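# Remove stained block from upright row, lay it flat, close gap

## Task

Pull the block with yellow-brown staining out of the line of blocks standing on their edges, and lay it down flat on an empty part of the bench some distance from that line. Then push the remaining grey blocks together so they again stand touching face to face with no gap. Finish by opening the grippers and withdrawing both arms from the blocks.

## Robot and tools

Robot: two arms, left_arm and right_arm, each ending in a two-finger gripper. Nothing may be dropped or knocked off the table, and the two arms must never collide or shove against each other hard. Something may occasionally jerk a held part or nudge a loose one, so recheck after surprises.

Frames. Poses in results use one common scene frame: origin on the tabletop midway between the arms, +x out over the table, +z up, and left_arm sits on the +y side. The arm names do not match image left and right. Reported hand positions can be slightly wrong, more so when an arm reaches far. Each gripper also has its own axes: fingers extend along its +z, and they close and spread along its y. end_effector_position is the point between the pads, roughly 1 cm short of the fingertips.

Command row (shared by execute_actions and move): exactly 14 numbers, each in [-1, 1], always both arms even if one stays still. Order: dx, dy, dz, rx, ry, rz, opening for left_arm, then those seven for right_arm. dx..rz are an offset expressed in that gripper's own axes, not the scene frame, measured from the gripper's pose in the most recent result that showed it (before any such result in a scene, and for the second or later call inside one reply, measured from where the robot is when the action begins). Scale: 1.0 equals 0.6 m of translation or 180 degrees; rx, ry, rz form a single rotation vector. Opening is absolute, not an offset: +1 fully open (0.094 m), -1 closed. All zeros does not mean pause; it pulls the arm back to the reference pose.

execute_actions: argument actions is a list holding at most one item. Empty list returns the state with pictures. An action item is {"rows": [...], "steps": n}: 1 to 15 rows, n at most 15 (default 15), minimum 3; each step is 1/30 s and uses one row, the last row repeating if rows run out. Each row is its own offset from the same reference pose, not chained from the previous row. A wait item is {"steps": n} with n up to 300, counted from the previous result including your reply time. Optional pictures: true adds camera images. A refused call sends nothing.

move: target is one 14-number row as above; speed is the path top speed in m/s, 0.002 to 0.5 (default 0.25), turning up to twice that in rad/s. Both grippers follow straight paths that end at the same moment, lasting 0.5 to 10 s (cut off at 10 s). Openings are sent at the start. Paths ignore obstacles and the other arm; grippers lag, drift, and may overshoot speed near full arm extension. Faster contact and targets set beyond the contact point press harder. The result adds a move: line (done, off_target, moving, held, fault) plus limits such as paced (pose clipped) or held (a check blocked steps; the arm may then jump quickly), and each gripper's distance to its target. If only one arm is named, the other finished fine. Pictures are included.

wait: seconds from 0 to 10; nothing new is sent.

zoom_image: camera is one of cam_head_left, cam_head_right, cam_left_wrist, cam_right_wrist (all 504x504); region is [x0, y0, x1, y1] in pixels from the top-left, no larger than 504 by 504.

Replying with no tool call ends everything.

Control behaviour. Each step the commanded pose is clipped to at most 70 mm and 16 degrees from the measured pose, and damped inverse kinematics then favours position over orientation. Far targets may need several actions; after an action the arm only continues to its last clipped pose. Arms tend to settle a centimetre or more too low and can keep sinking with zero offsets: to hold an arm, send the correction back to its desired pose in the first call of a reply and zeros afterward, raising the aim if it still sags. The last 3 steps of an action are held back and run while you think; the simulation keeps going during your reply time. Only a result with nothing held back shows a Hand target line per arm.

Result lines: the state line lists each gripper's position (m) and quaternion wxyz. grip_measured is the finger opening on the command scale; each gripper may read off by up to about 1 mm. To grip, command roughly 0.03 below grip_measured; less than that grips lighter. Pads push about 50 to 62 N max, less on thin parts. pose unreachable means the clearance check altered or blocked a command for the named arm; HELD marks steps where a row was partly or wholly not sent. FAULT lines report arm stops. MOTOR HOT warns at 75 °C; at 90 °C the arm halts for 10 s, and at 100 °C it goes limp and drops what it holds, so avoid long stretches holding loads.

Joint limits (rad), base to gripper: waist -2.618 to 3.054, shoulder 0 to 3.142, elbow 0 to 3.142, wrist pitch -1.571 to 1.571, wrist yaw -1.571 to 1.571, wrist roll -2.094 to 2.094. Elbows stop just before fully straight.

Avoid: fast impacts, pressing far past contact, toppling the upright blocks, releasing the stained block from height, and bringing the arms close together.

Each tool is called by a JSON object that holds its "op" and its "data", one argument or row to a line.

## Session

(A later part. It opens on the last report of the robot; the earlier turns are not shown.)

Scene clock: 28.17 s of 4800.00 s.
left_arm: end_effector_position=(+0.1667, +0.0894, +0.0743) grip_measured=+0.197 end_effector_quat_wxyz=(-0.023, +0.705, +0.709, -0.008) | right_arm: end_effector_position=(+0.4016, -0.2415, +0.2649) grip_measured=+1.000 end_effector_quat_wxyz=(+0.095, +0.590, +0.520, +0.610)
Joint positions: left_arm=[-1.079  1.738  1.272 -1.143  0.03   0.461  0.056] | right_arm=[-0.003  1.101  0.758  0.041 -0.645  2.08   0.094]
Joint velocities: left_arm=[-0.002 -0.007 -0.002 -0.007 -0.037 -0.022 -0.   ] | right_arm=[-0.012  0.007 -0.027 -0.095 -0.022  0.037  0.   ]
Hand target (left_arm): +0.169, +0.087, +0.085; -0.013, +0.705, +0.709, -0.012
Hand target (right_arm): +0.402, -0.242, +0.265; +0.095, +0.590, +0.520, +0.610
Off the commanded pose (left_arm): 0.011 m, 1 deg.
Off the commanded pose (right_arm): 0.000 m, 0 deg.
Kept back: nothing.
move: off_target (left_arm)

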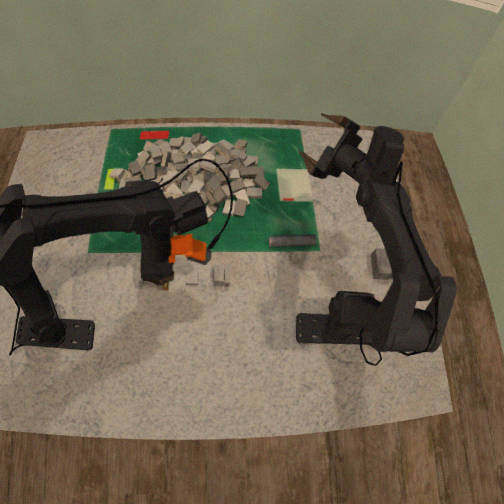

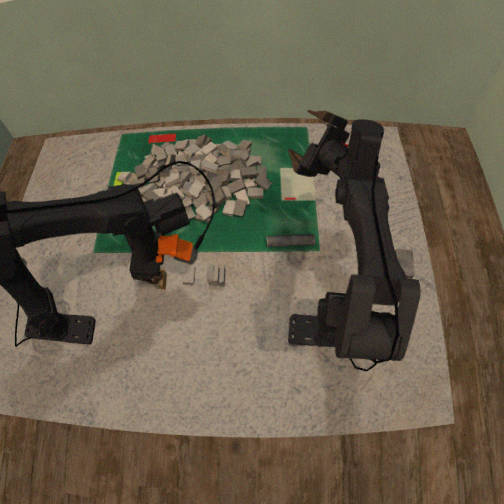

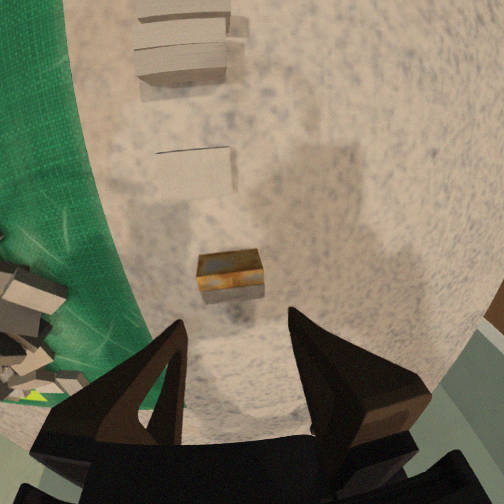

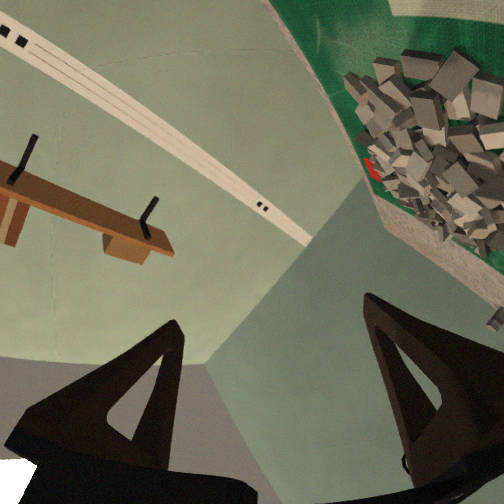

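{"op": "move", "data": {
  "target": [-0.026,0.003,0,0,0,0,0.2,0,0,0,0,0,0,1],
  "speed": 0.08
}}

{"op": "move", "data": {
  "target": [0,0,0.085,0,0,0,0.2,0,0,0,0,0,0,1],
  "speed": 0.08
}}

Scene clock: 29.13 s of 4800.00 s.
left_arm: end_effector_position=(+0.1695, +0.0806, +0.0728) grip_measured=+0.197 end_effector_quat_wxyz=(-0.024, +0.705, +0.709, -0.008) | right_arm: end_effector_position=(+0.4016, -0.2415, +0.2649) grip_measured=+1.000 end_effector_quat_wxyz=(+0.095, +0.590, +0.520, +0.610)
Joint positions: left_arm=[-1.084  1.774  1.309 -1.145  0.03   0.456  0.056] | right_arm=[-0.003  1.101  0.758  0.041 -0.645  2.08   0.094]
Joint velocities: left_arm=[-0.007 -0.007  0.012  0.007 -0.007  0.037  0.   ] | right_arm=[ 0.002 -0.012 -0.007 -0.037 -0.051  0.095  0.   ]
Hand target (left_arm): +0.169, +0.074, +0.074; -0.023, +0.705, +0.709, -0.009
Hand target (right_arm): +0.402, -0.242, +0.265; +0.095, +0.590, +0.520, +0.610
Off the commanded pose (left_arm): 0.007 m, 0 deg.
Off the commanded pose (right_arm): 0.000 m, 0 deg.
Kept back: nothing.
move: done

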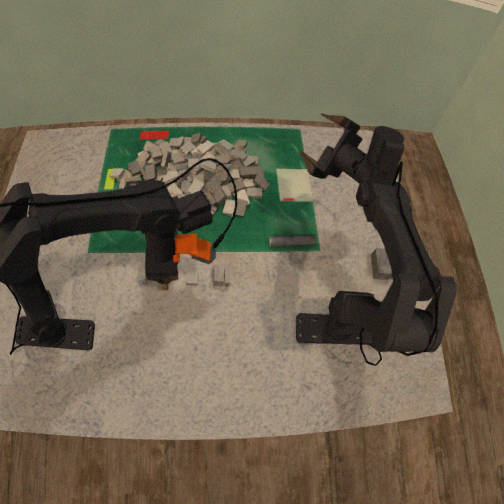

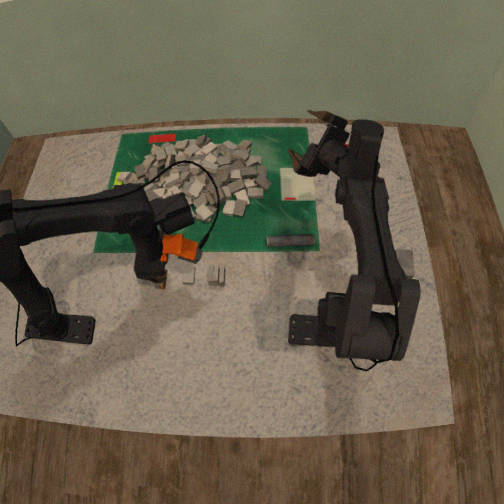

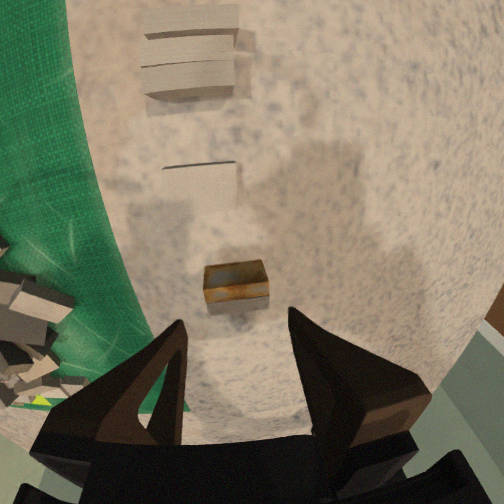

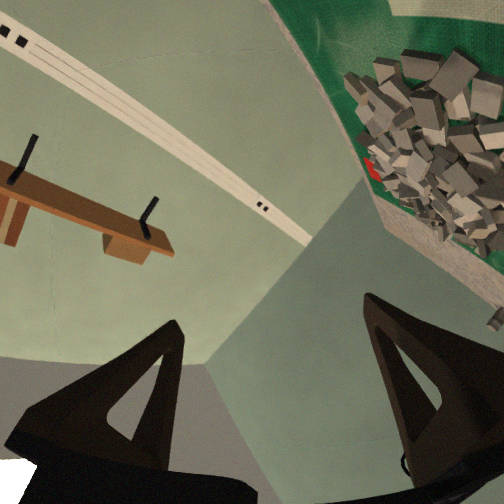

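Scene clock: 30.33 s of 4800.00 s.
left_arm: end_effector_position=(+0.1699, +0.0796, +0.0299) grip_measured=+0.197 end_effector_quat_wxyz=(-0.016, +0.705, +0.709, -0.011) | right_arm: end_effector_position=(+0.4016, -0.2415, +0.2649) grip_measured=+1.000 end_effector_quat_wxyz=(+0.095, +0.590, +0.520, +0.610)
Joint positions: left_arm=[-1.084  1.813  1.179 -0.96   0.03   0.456  0.056] | right_arm=[-0.003  1.101  0.758  0.041 -0.645  2.08   0.094]
Joint velocities: left_arm=[-0.002  0.017 -0.002 -0.037 -0.051 -0.081  0.001] | right_arm=[ 0.007 -0.002 -0.007  0.007 -0.037  0.037  0.   ]
Hand target (left_arm): +0.168, +0.082, +0.022; -0.024, +0.705, +0.709, -0.008
Hand target (right_arm): +0.402, -0.242, +0.265; +0.095, +0.590, +0.520, +0.610
Off the commanded pose (left_arm): 0.009 m, 1 deg.
Off the commanded pose (right_arm): 0.000 m, 0 deg.
Kept back: nothing.
move: done

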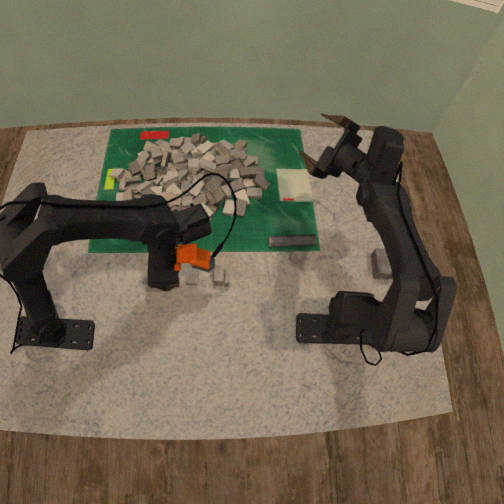

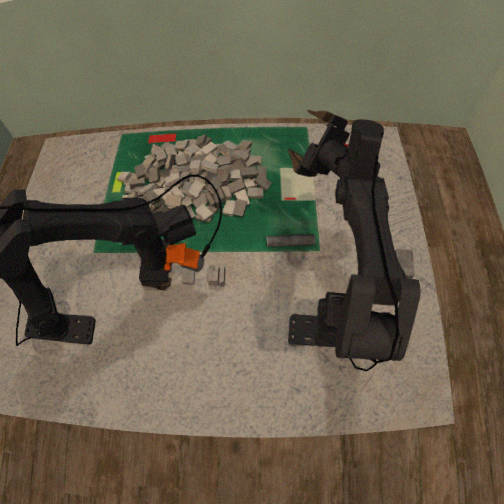

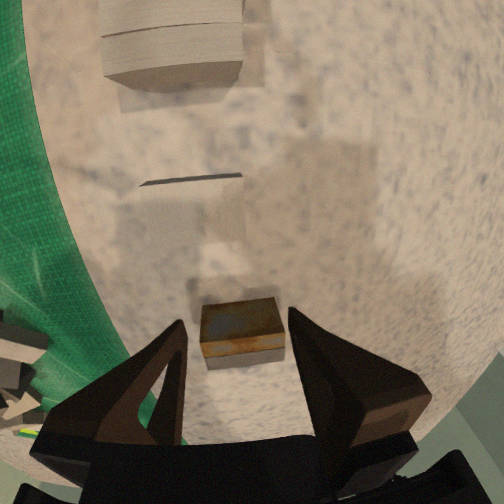

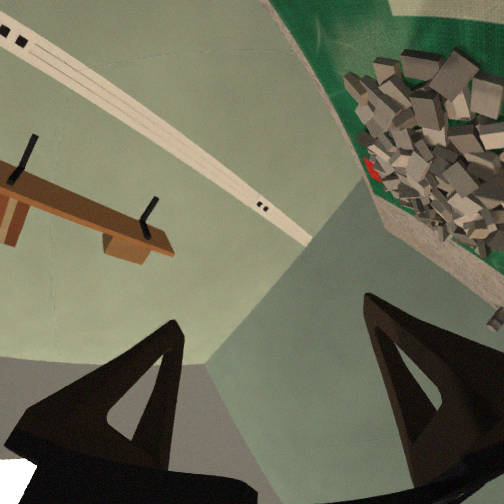

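{"op": "move", "data": {
  "target": [-0.02,0.003,-0.004,0,0,0,0.2,0,0,0,0,0,0,1],
  "speed": 0.05
}}

Scene clock: 31.30 s of 4800.00 s.
left_arm: end_effector_position=(+0.1740, +0.0714, +0.0322) grip_measured=+0.197 end_effector_quat_wxyz=(-0.010, +0.705, +0.709, -0.013) | right_arm: end_effector_position=(+0.4016, -0.2415, +0.2649) grip_measured=+1.000 end_effector_quat_wxyz=(+0.095, +0.590, +0.520, +0.610)
Joint positions: left_arm=[-1.084  1.831  1.212 -0.963  0.03   0.455  0.056] | right_arm=[-0.003  1.101  0.758  0.041 -0.645  2.08   0.094]
Joint velocities: left_arm=[-0.007  0.002 -0.012 -0.081 -0.051  0.007  0.001] | right_arm=[ 0.007  0.012 -0.017 -0.022 -0.007  0.022  0.   ]
Hand target (left_arm): +0.172, +0.068, +0.032; -0.016, +0.705, +0.709, -0.011
Hand target (right_arm): +0.402, -0.242, +0.265; +0.095, +0.590, +0.520, +0.610
Off the commanded pose (left_arm): 0.004 m, 1 deg.
Off the commanded pose (right_arm): 0.000 m, 0 deg.
Kept back: nothing.
move: done

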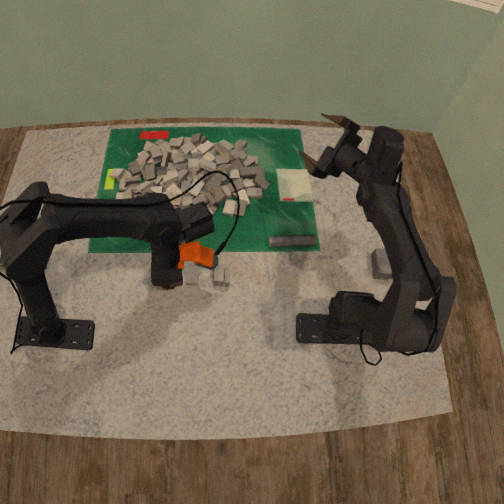

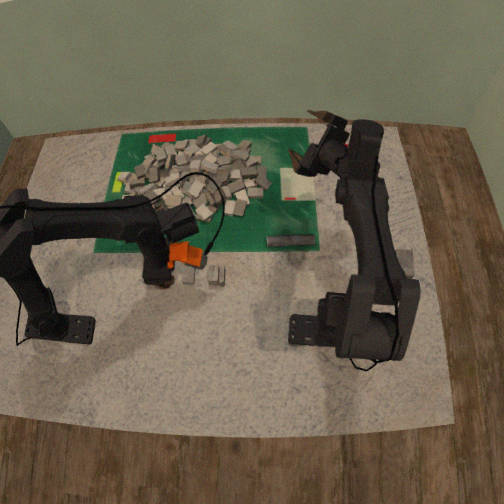

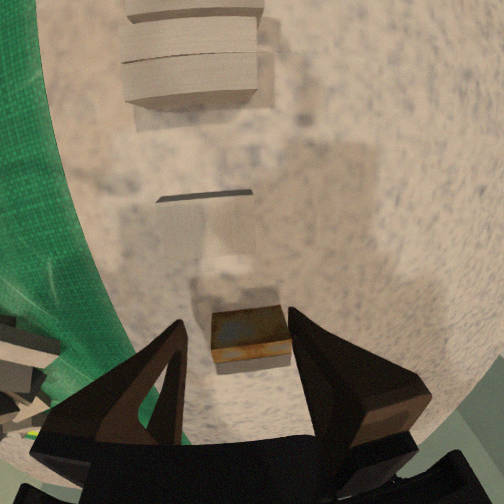

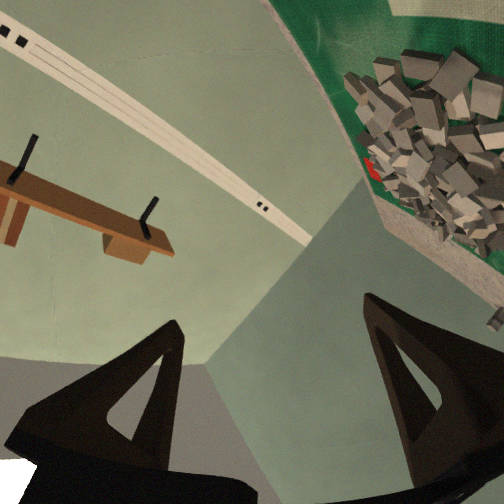

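Close, lift.

{"op": "move", "data": {
  "target": [0,0,0,0,0,0,-0.45,0,0,0,0,0,0,1]
}}

{"op": "move", "data": {
  "target": [0,0,-0.09,0,0,0,-0.45,0,0,0,0,0,0,1],
  "speed": 0.08
}}

Scene clock: 32.23 s of 4800.00 s.
left_arm: end_effector_position=(+0.1738, +0.0712, +0.0322) grip_measured=-0.146 end_effector_quat_wxyz=(-0.010, +0.705, +0.709, -0.014) | right_arm: end_effector_position=(+0.4016, -0.2415, +0.2649) grip_measured=+1.000 end_effector_quat_wxyz=(+0.095, +0.590, +0.520, +0.610)
Joint positions: left_arm=[-1.084  1.831  1.212 -0.962  0.032  0.455  0.04 ] | right_arm=[-0.003  1.101  0.758  0.041 -0.645  2.08   0.094]
Joint velocities: left_arm=[ 0.017 -0.007 -0.017  0.066  0.022 -0.051  0.   ] | right_arm=[-0.012 -0.007  0.007  0.051 -0.007 -0.007  0.   ]
Hand target (left_arm): +0.174, +0.071, +0.032; -0.010, +0.705, +0.709, -0.013
Hand target (right_arm): +0.402, -0.242, +0.265; +0.095, +0.590, +0.520, +0.610
Off the commanded pose (left_arm): 0.000 m, 0 deg.
Off the commanded pose (right_arm): 0.000 m, 0 deg.
Kept back: nothing.
move: done

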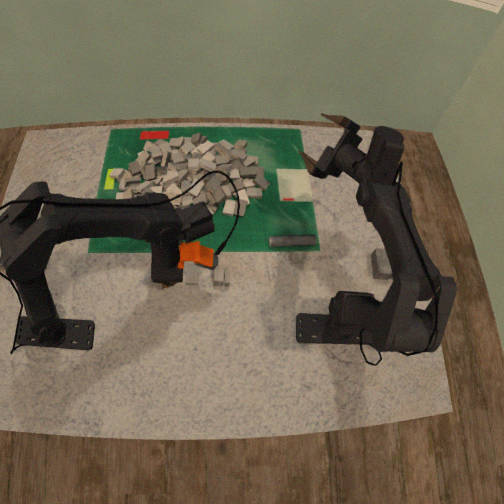

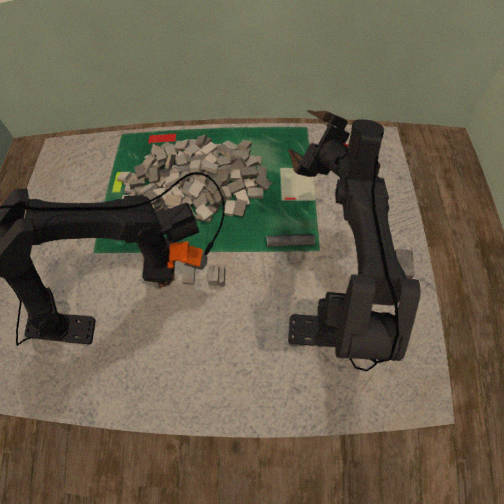

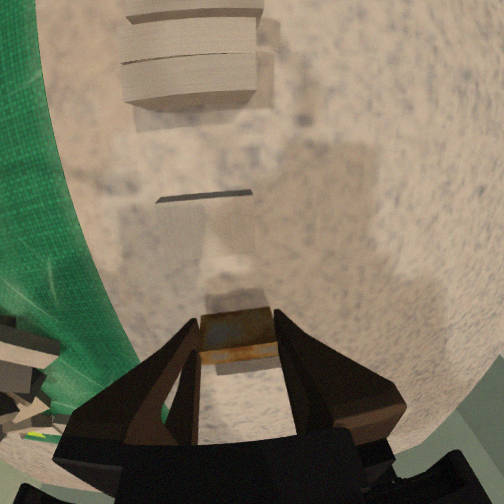

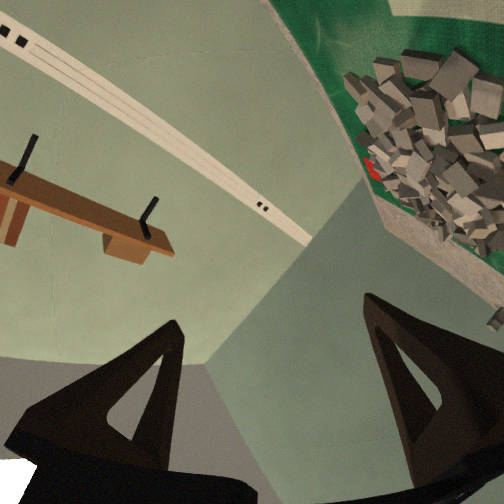

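Scene clock: 33.47 s of 4800.00 s.
left_arm: end_effector_position=(+0.1725, +0.0738, +0.0732) grip_measured=-0.146 end_effector_quat_wxyz=(-0.023, +0.704, +0.709, -0.009) | right_arm: end_effector_position=(+0.4016, -0.2415, +0.2649) grip_measured=+1.000 end_effector_quat_wxyz=(+0.095, +0.590, +0.520, +0.610)
Joint positions: left_arm=[-1.084  1.799  1.341 -1.15   0.032  0.455  0.04 ] | right_arm=[-0.003  1.101  0.758  0.041 -0.645  2.08   0.094]
Joint velocities: left_arm=[-0.007 -0.017 -0.007  0.022 -0.007  0.066  0.   ] | right_arm=[-0.017 -0.012  0.002  0.051 -0.007 -0.051  0.   ]
Hand target (left_arm): +0.175, +0.071, +0.086; -0.010, +0.705, +0.709, -0.013
Hand target (right_arm): +0.402, -0.242, +0.265; +0.095, +0.590, +0.520, +0.610
Off the commanded pose (left_arm): 0.014 m, 2 deg.
Off the commanded pose (right_arm): 0.000 m, 0 deg.
Kept back: nothing.
move: off_target (left_arm)

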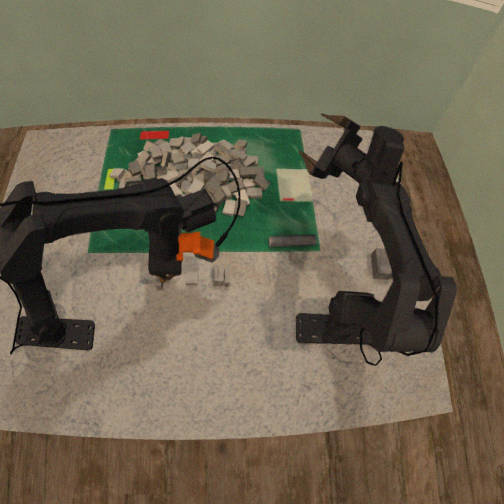

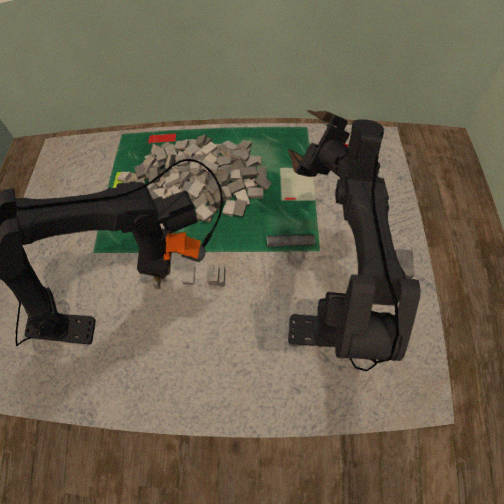

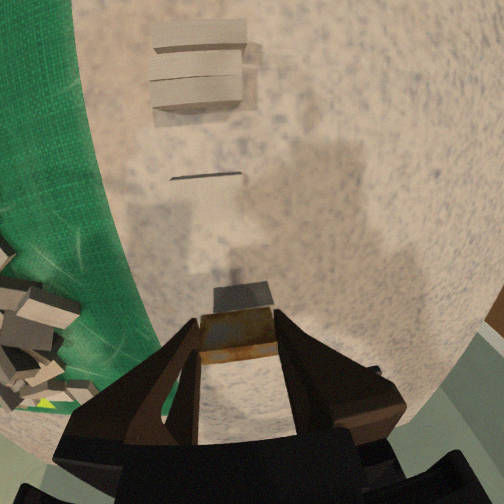

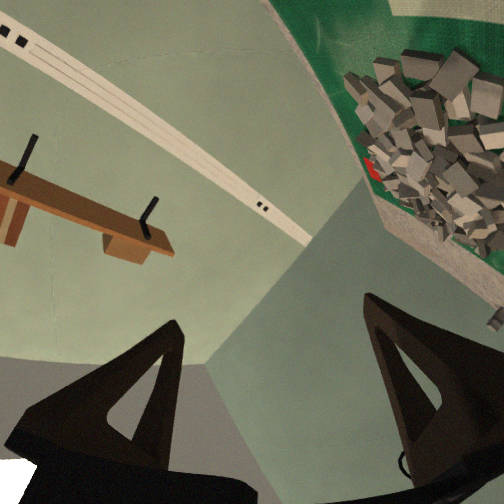

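{"op": "move", "data": {
  "target": [0.05,-0.15,0,0,-0.3,0,-0.45,0,0,0,0,0,0,1],
  "speed": 0.15
}}

Scene clock: 37.47 s of 4800.00 s.
left_arm: end_effector_position=(+0.0861, +0.1058, +0.0747) grip_measured=-0.146 end_effector_quat_wxyz=(+0.294, +0.628, +0.649, -0.313) | right_arm: end_effector_position=(+0.4016, -0.2415, +0.2649) grip_measured=+1.000 end_effector_quat_wxyz=(+0.095, +0.590, +0.520, +0.610)
Joint positions: left_arm=[-1.128  0.779  0.258 -0.21   0.33   0.235  0.04 ] | right_arm=[-0.003  1.101  0.758  0.041 -0.645  2.08   0.094]
Joint velocities: left_arm=[ 0.002 -0.022 -0.002  0.037  0.022 -0.037 -0.   ] | right_arm=[-0.012  0.002  0.007 -0.081  0.022  0.007  0.   ]
Hand target (left_arm): +0.082, +0.104, +0.079; +0.302, +0.627, +0.640, -0.326
Hand target (right_arm): +0.402, -0.242, +0.265; +0.095, +0.590, +0.520, +0.610
Off the commanded pose (left_arm): 0.006 m, 2 deg.
Off the commanded pose (right_arm): 0.000 m, 0 deg.
Kept back: nothing.
move: done

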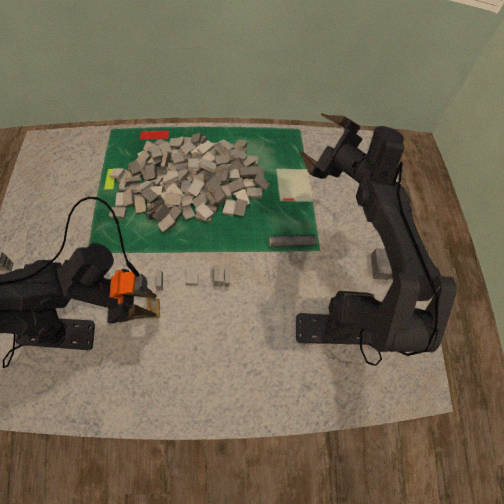

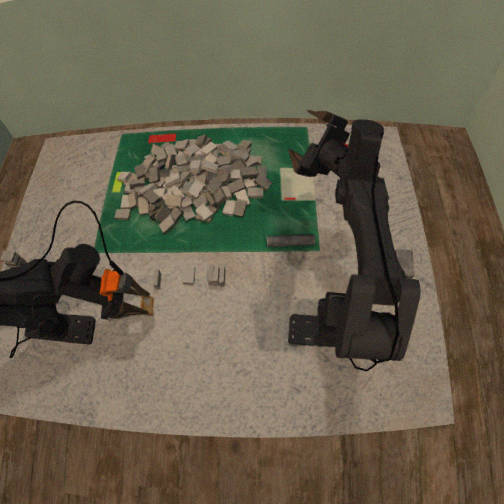

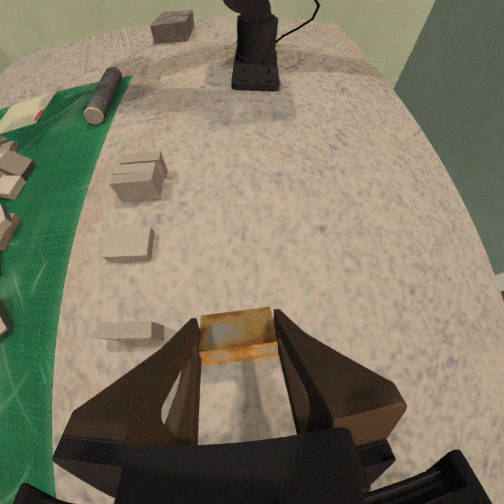

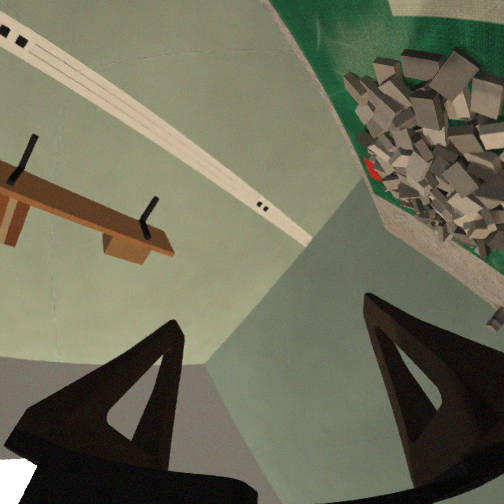

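{"op": "move", "data": {
  "target": [0.075,0,0.053,0,0,0,-0.45,0,0,0,0,0,0,1],
  "speed": 0.08
}}

Scene clock: 38.87 s of 4800.00 s.
left_arm: end_effector_position=(+0.0869, +0.1011, +0.0361) grip_measured=-0.146 end_effector_quat_wxyz=(+0.314, +0.625, +0.637, -0.324) | right_arm: end_effector_position=(+0.4016, -0.2415, +0.2649) grip_measured=+1.000 end_effector_quat_wxyz=(+0.095, +0.590, +0.520, +0.610)
Joint positions: left_arm=[-1.128  0.952  0.086  0.187  0.337  0.235  0.04 ] | right_arm=[-0.003  1.101  0.758  0.041 -0.645  2.08   0.094]
Joint velocities: left_arm=[-0.012  0.032  0.017  0.081  0.007 -0.007  0.   ] | right_arm=[-0.002 -0.017 -0.017  0.051 -0.022  0.037  0.   ]
Hand target (left_arm): +0.084, +0.110, +0.021; +0.294, +0.628, +0.649, -0.313
Hand target (right_arm): +0.402, -0.242, +0.265; +0.095, +0.590, +0.520, +0.610
Off the commanded pose (left_arm): 0.019 m, 3 deg.
Off the commanded pose (right_arm): 0.000 m, 0 deg.
Kept back: nothing.
move: off_target (left_arm)

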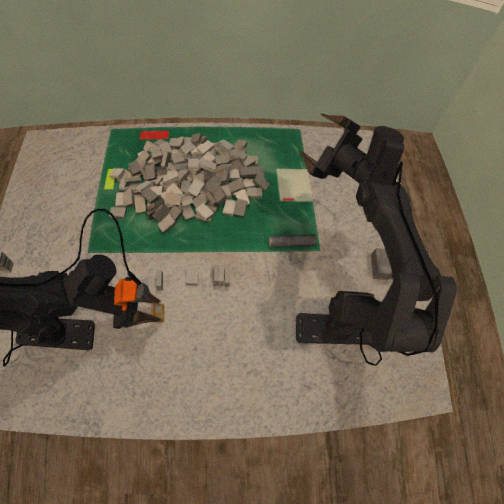

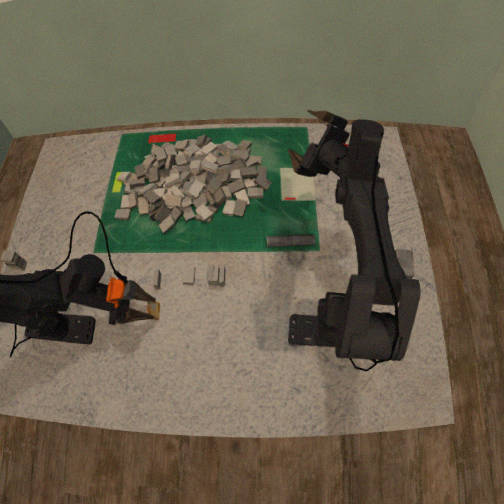

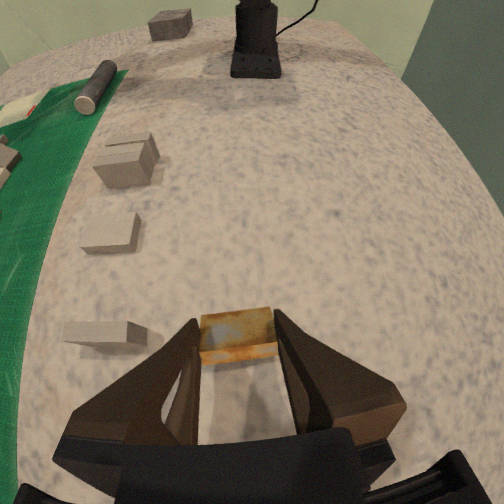

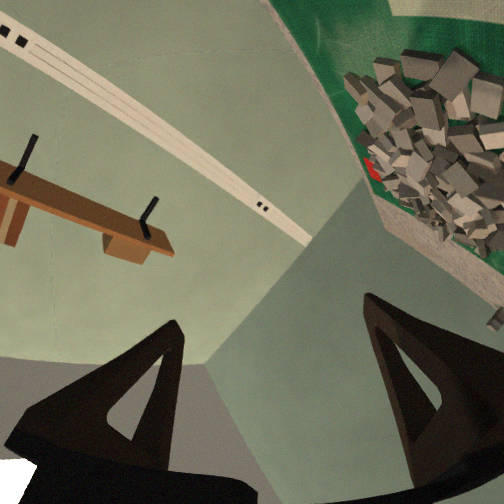

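{"op": "move", "data": {
  "target": [0.04,0,0.028,0,0,0,-0.45,0,0,0,0,0,0,1],
  "speed": 0.06
}}

{"op": "move", "data": {
  "target": [0,0,0,0,0,0,0.3,0,0,0,0,0,0,1]
}}

{"op": "move", "data": {
  "target": [-0.06,0,-0.09,0,0,0,0.3,0,0,0,0,0,0,1],
  "speed": 0.12
}}

Scene clock: 40.00 s of 4800.00 s.
left_arm: end_effector_position=(+0.0903, +0.0856, +0.0344) grip_measured=-0.146 end_effector_quat_wxyz=(+0.349, +0.619, +0.612, -0.346) | right_arm: end_effector_position=(+0.4016, -0.2415, +0.2649) grip_measured=+1.000 end_effector_quat_wxyz=(+0.095, +0.590, +0.520, +0.610)
Joint positions: left_arm=[-1.128  1.163  0.035  0.545  0.355  0.235  0.04 ] | right_arm=[-0.003  1.101  0.758  0.041 -0.645  2.08   0.094]
Joint velocities: left_arm=[ 0.002  0.085 -0.022  0.095  0.007  0.066  0.   ] | right_arm=[-0.002  0.012  0.002 -0.007 -0.007  0.037  0.   ]
Hand target (left_arm): +0.086, +0.103, +0.009; +0.313, +0.626, +0.637, -0.323
Hand target (right_arm): +0.402, -0.242, +0.265; +0.095, +0.590, +0.520, +0.610
Off the commanded pose (left_arm): 0.032 m, 6 deg.
Off the commanded pose (right_arm): 0.000 m, 0 deg.
joint sent to its limit (left arm) — the command would take joint 3 (elbow) past its lower limit, so that joint was sent only as far as its limit.
Kept back: nothing.
move: off_target (left_arm)

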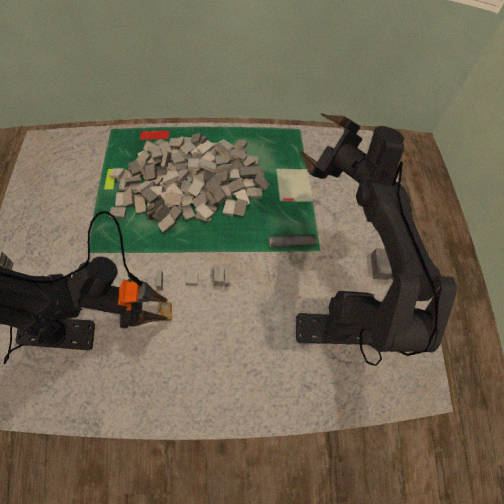

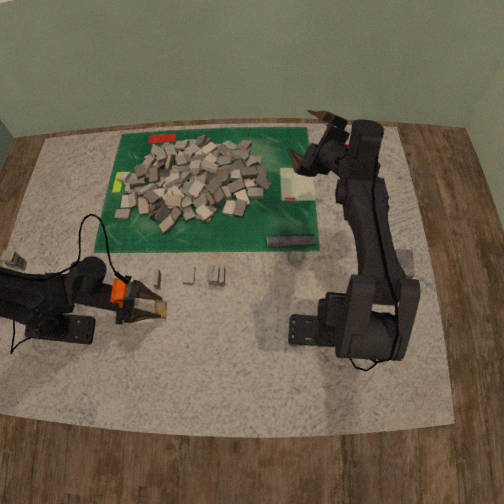

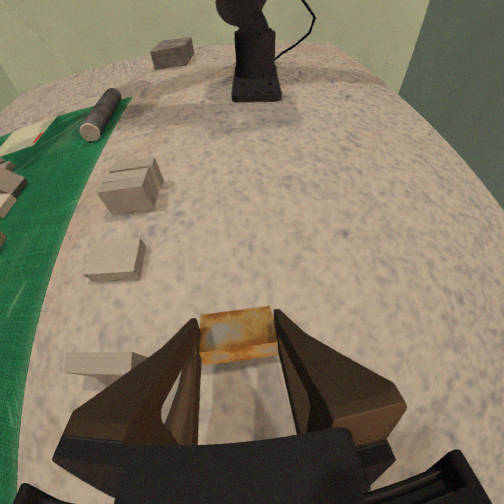

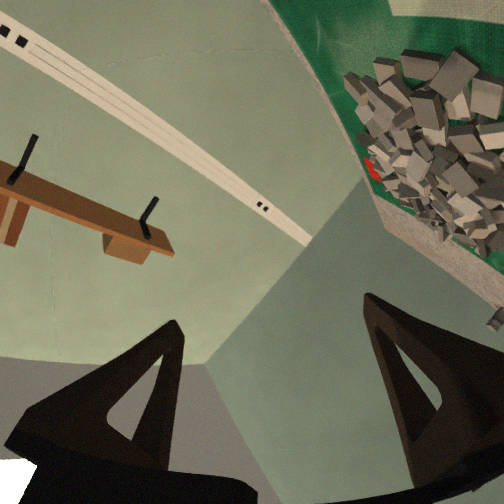

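Scene clock: 40.50 s of 4800.00 s.
left_arm: end_effector_position=(+0.0904, +0.0851, +0.0352) grip_measured=+0.297 end_effector_quat_wxyz=(+0.350, +0.619, +0.611, -0.347) | right_arm: end_effector_position=(+0.4016, -0.2415, +0.2649) grip_measured=+1.000 end_effector_quat_wxyz=(+0.095, +0.590, +0.520, +0.610)
Joint positions: left_arm=[-1.128  1.163  0.035  0.549  0.356  0.235  0.061] | right_arm=[-0.003  1.101  0.758  0.041 -0.645  2.08   0.094]
Joint velocities: left_arm=[-0.002  0.002  0.017  0.037  0.037  0.022  0.001] | right_arm=[-0.002  0.002 -0.012 -0.081  0.007 -0.037  0.   ]
Hand target (left_arm): +0.090, +0.086, +0.035; +0.349, +0.619, +0.612, -0.346
Hand target (right_arm): +0.402, -0.242, +0.265; +0.095, +0.590, +0.520, +0.610
Off the commanded pose (left_arm): 0.001 m, 0 deg.
Off the commanded pose (right_arm): 0.000 m, 0 deg.
Kept back: nothing.
move: done

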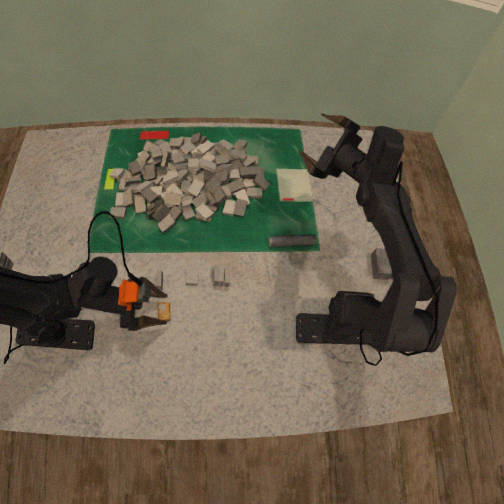

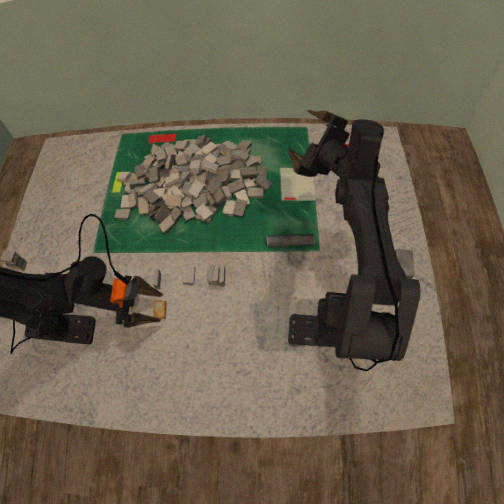

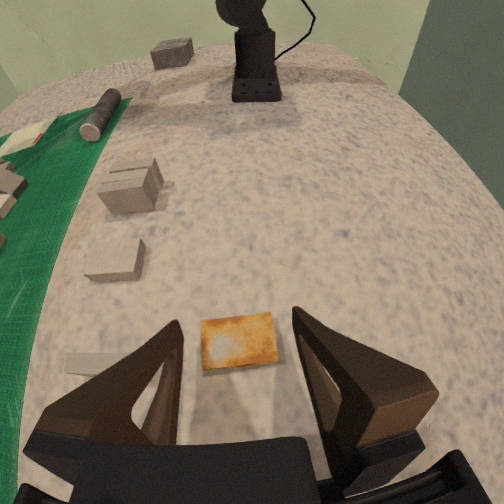

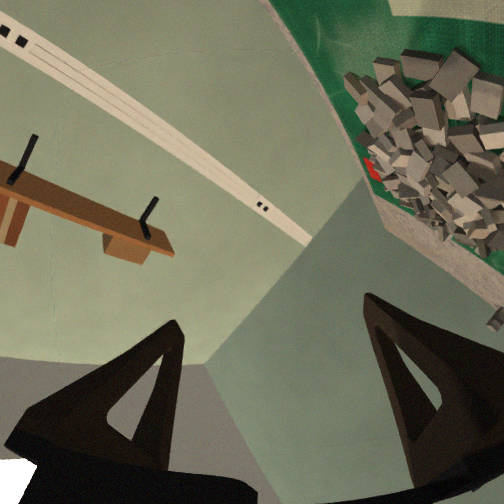

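Scene clock: 41.90 s of 4800.00 s.
left_arm: end_effector_position=(+0.0879, +0.1128, +0.0860) grip_measured=+0.297 end_effector_quat_wxyz=(+0.346, +0.619, +0.614, -0.347) | right_arm: end_effector_position=(+0.4016, -0.2415, +0.2649) grip_measured=+1.000 end_effector_quat_wxyz=(+0.095, +0.590, +0.520, +0.610)
Joint positions: left_arm=[-1.043  0.608  0.165 -0.165  0.428  0.283  0.061] | right_arm=[-0.003  1.101  0.758  0.041 -0.645  2.08   0.094]
Joint velocities: left_arm=[ 0.012 -0.002 -0.007 -0.037 -0.007  0.007 -0.   ] | right_arm=[-0.002 -0.002 -0.012 -0.022  0.022  0.081  0.   ]
Hand target (left_arm): +0.090, +0.113, +0.094; +0.351, +0.619, +0.611, -0.347
Hand target (right_arm): +0.402, -0.242, +0.265; +0.095, +0.590, +0.520, +0.610
Off the commanded pose (left_arm): 0.008 m, 1 deg.
Off the commanded pose (right_arm): 0.000 m, 0 deg.
Kept back: nothing.
move: done

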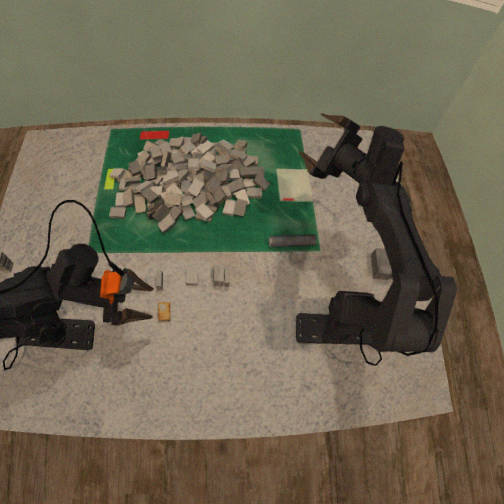

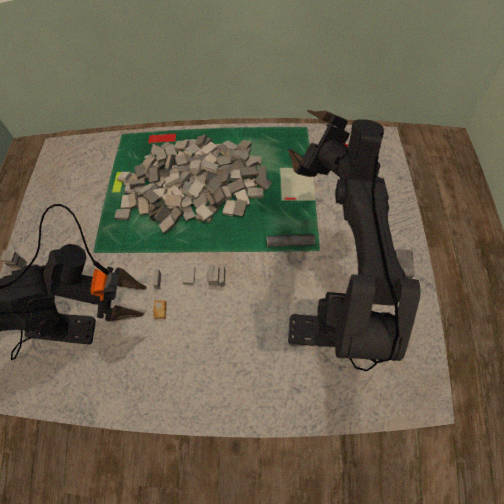

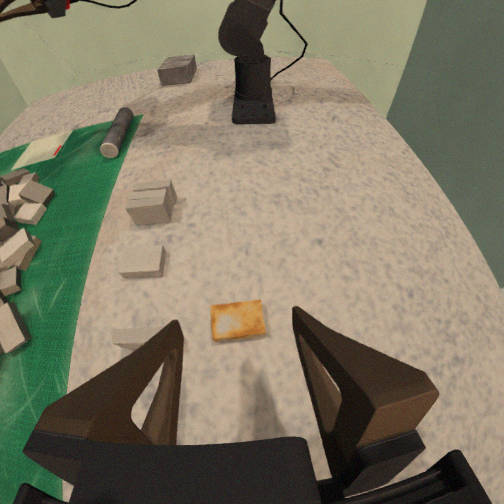

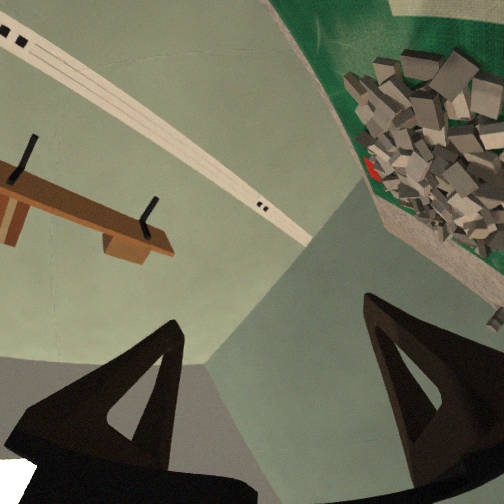

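{"op": "move", "data": {
  "target": [-0.038,0.15,0.155,0,-0.04,0,0.3,0,0,0,0,0,0,1],
  "speed": 0.2
}}

Scene clock: 43.77 s of 4800.00 s.
left_arm: end_effector_position=(+0.1762, +0.0250, +0.0560) grip_measured=+0.297 end_effector_quat_wxyz=(+0.389, +0.600, +0.588, -0.378) | right_arm: end_effector_position=(+0.4016, -0.2415, +0.2649) grip_measured=+1.000 end_effector_quat_wxyz=(+0.095, +0.590, +0.520, +0.610)
Joint positions: left_arm=[-0.867  1.621  0.34   0.756  0.605  0.343  0.061] | right_arm=[-0.003  1.101  0.758  0.041 -0.645  2.08   0.094]
Joint velocities: left_arm=[-0.022 -0.002  0.017 -0.022  0.007 -0.037  0.001] | right_arm=[-0.002  0.002  0.017 -0.022  0.022 -0.037  0.   ]
Hand target (left_arm): +0.179, +0.022, +0.056; +0.385, +0.597, +0.591, -0.383
Hand target (right_arm): +0.402, -0.242, +0.265; +0.095, +0.590, +0.520, +0.610
Off the commanded pose (left_arm): 0.004 m, 1 deg.
Off the commanded pose (right_arm): 0.000 m, 0 deg.
Kept back: nothing.
move: done

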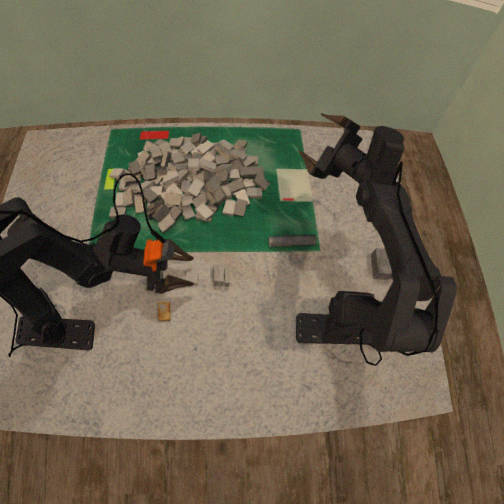

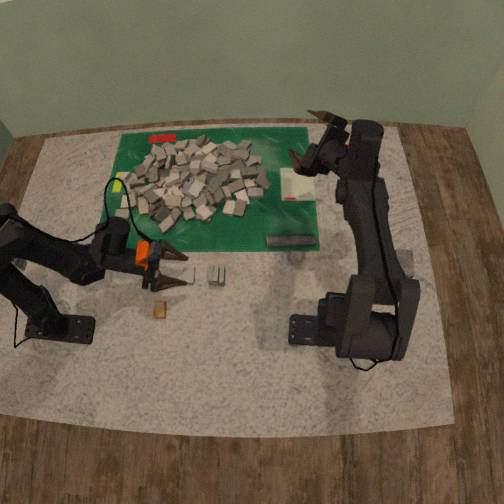

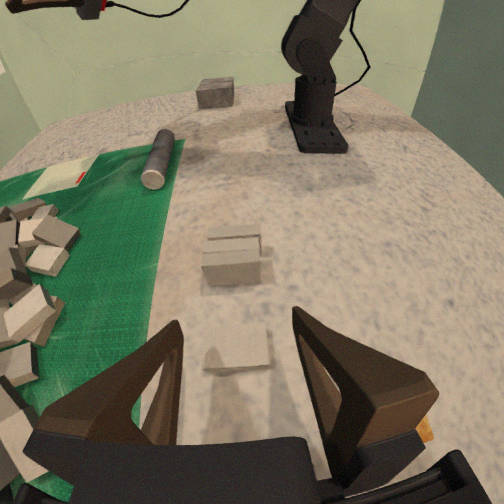

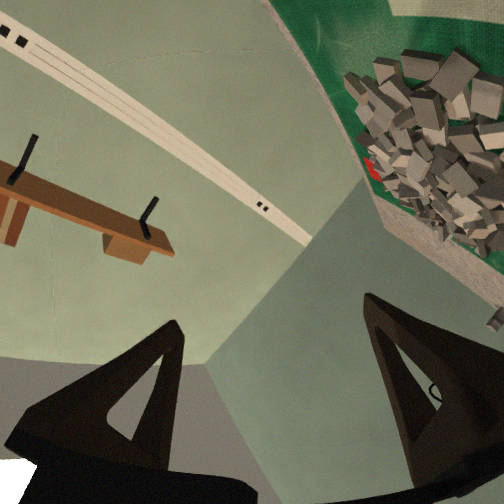

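{"op": "move", "data": {
  "target": [0.068,0,0.032,0,0,0,0.3,0,0,0,0,0,0,1],
  "speed": 0.06
}}

Scene clock: 45.13 s of 4800.00 s.
left_arm: end_effector_position=(+0.1806, +0.0091, +0.0476) grip_measured=+0.298 end_effector_quat_wxyz=(+0.431, +0.597, +0.544, -0.402) | right_arm: end_effector_position=(+0.4016, -0.2415, +0.2649) grip_measured=+1.000 end_effector_quat_wxyz=(+0.095, +0.590, +0.520, +0.610)
Joint positions: left_arm=[-0.867  1.866  0.34   1.131  0.65   0.328  0.061] | right_arm=[-0.003  1.101  0.758  0.041 -0.645  2.08   0.094]
Joint velocities: left_arm=[ 0.007  0.002 -0.007 -0.007 -0.051 -0.051  0.   ] | right_arm=[ 0.002 -0.012 -0.007  0.007 -0.081 -0.022  0.   ]
Hand target (left_arm): +0.175, +0.027, +0.013; +0.389, +0.601, +0.587, -0.378
Hand target (right_arm): +0.402, -0.242, +0.265; +0.095, +0.590, +0.520, +0.610
Off the commanded pose (left_arm): 0.040 m, 7 deg.
Off the commanded pose (right_arm): 0.000 m, 0 deg.
Kept back: nothing.
move: off_target (left_arm)

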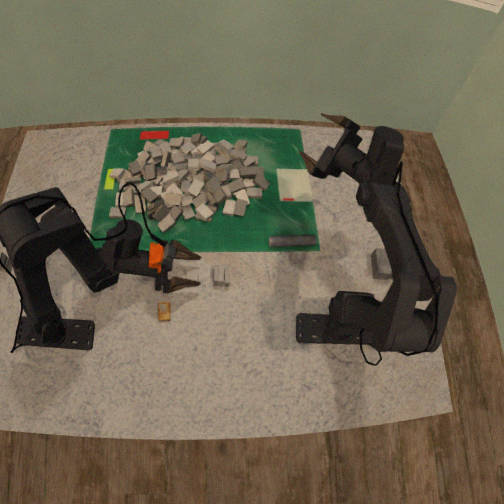

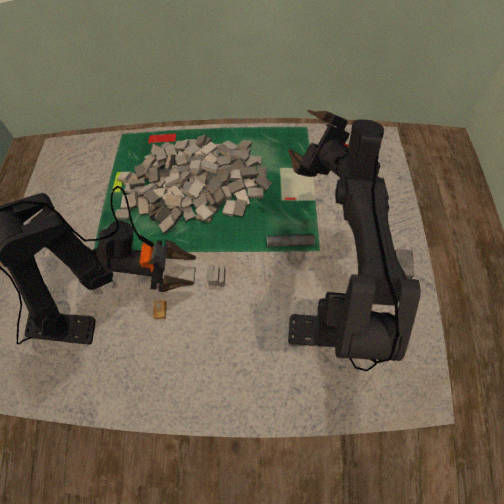

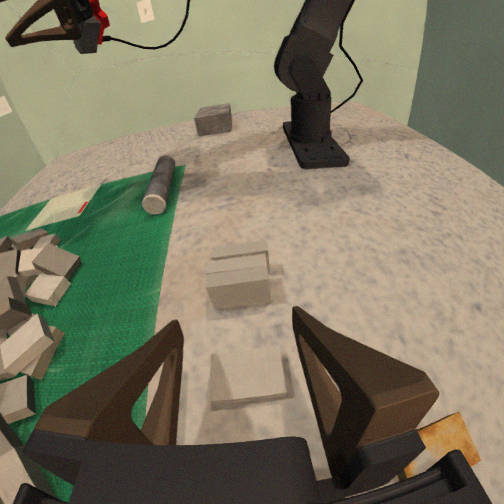

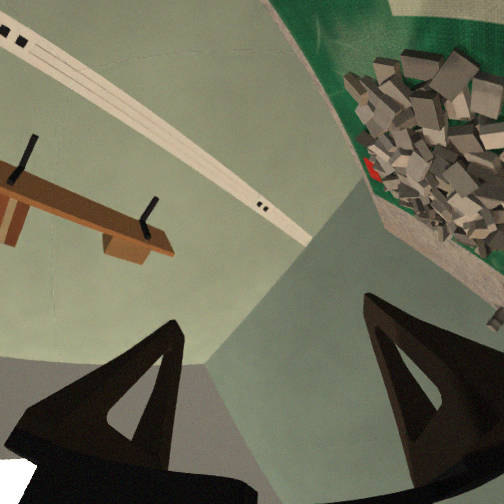

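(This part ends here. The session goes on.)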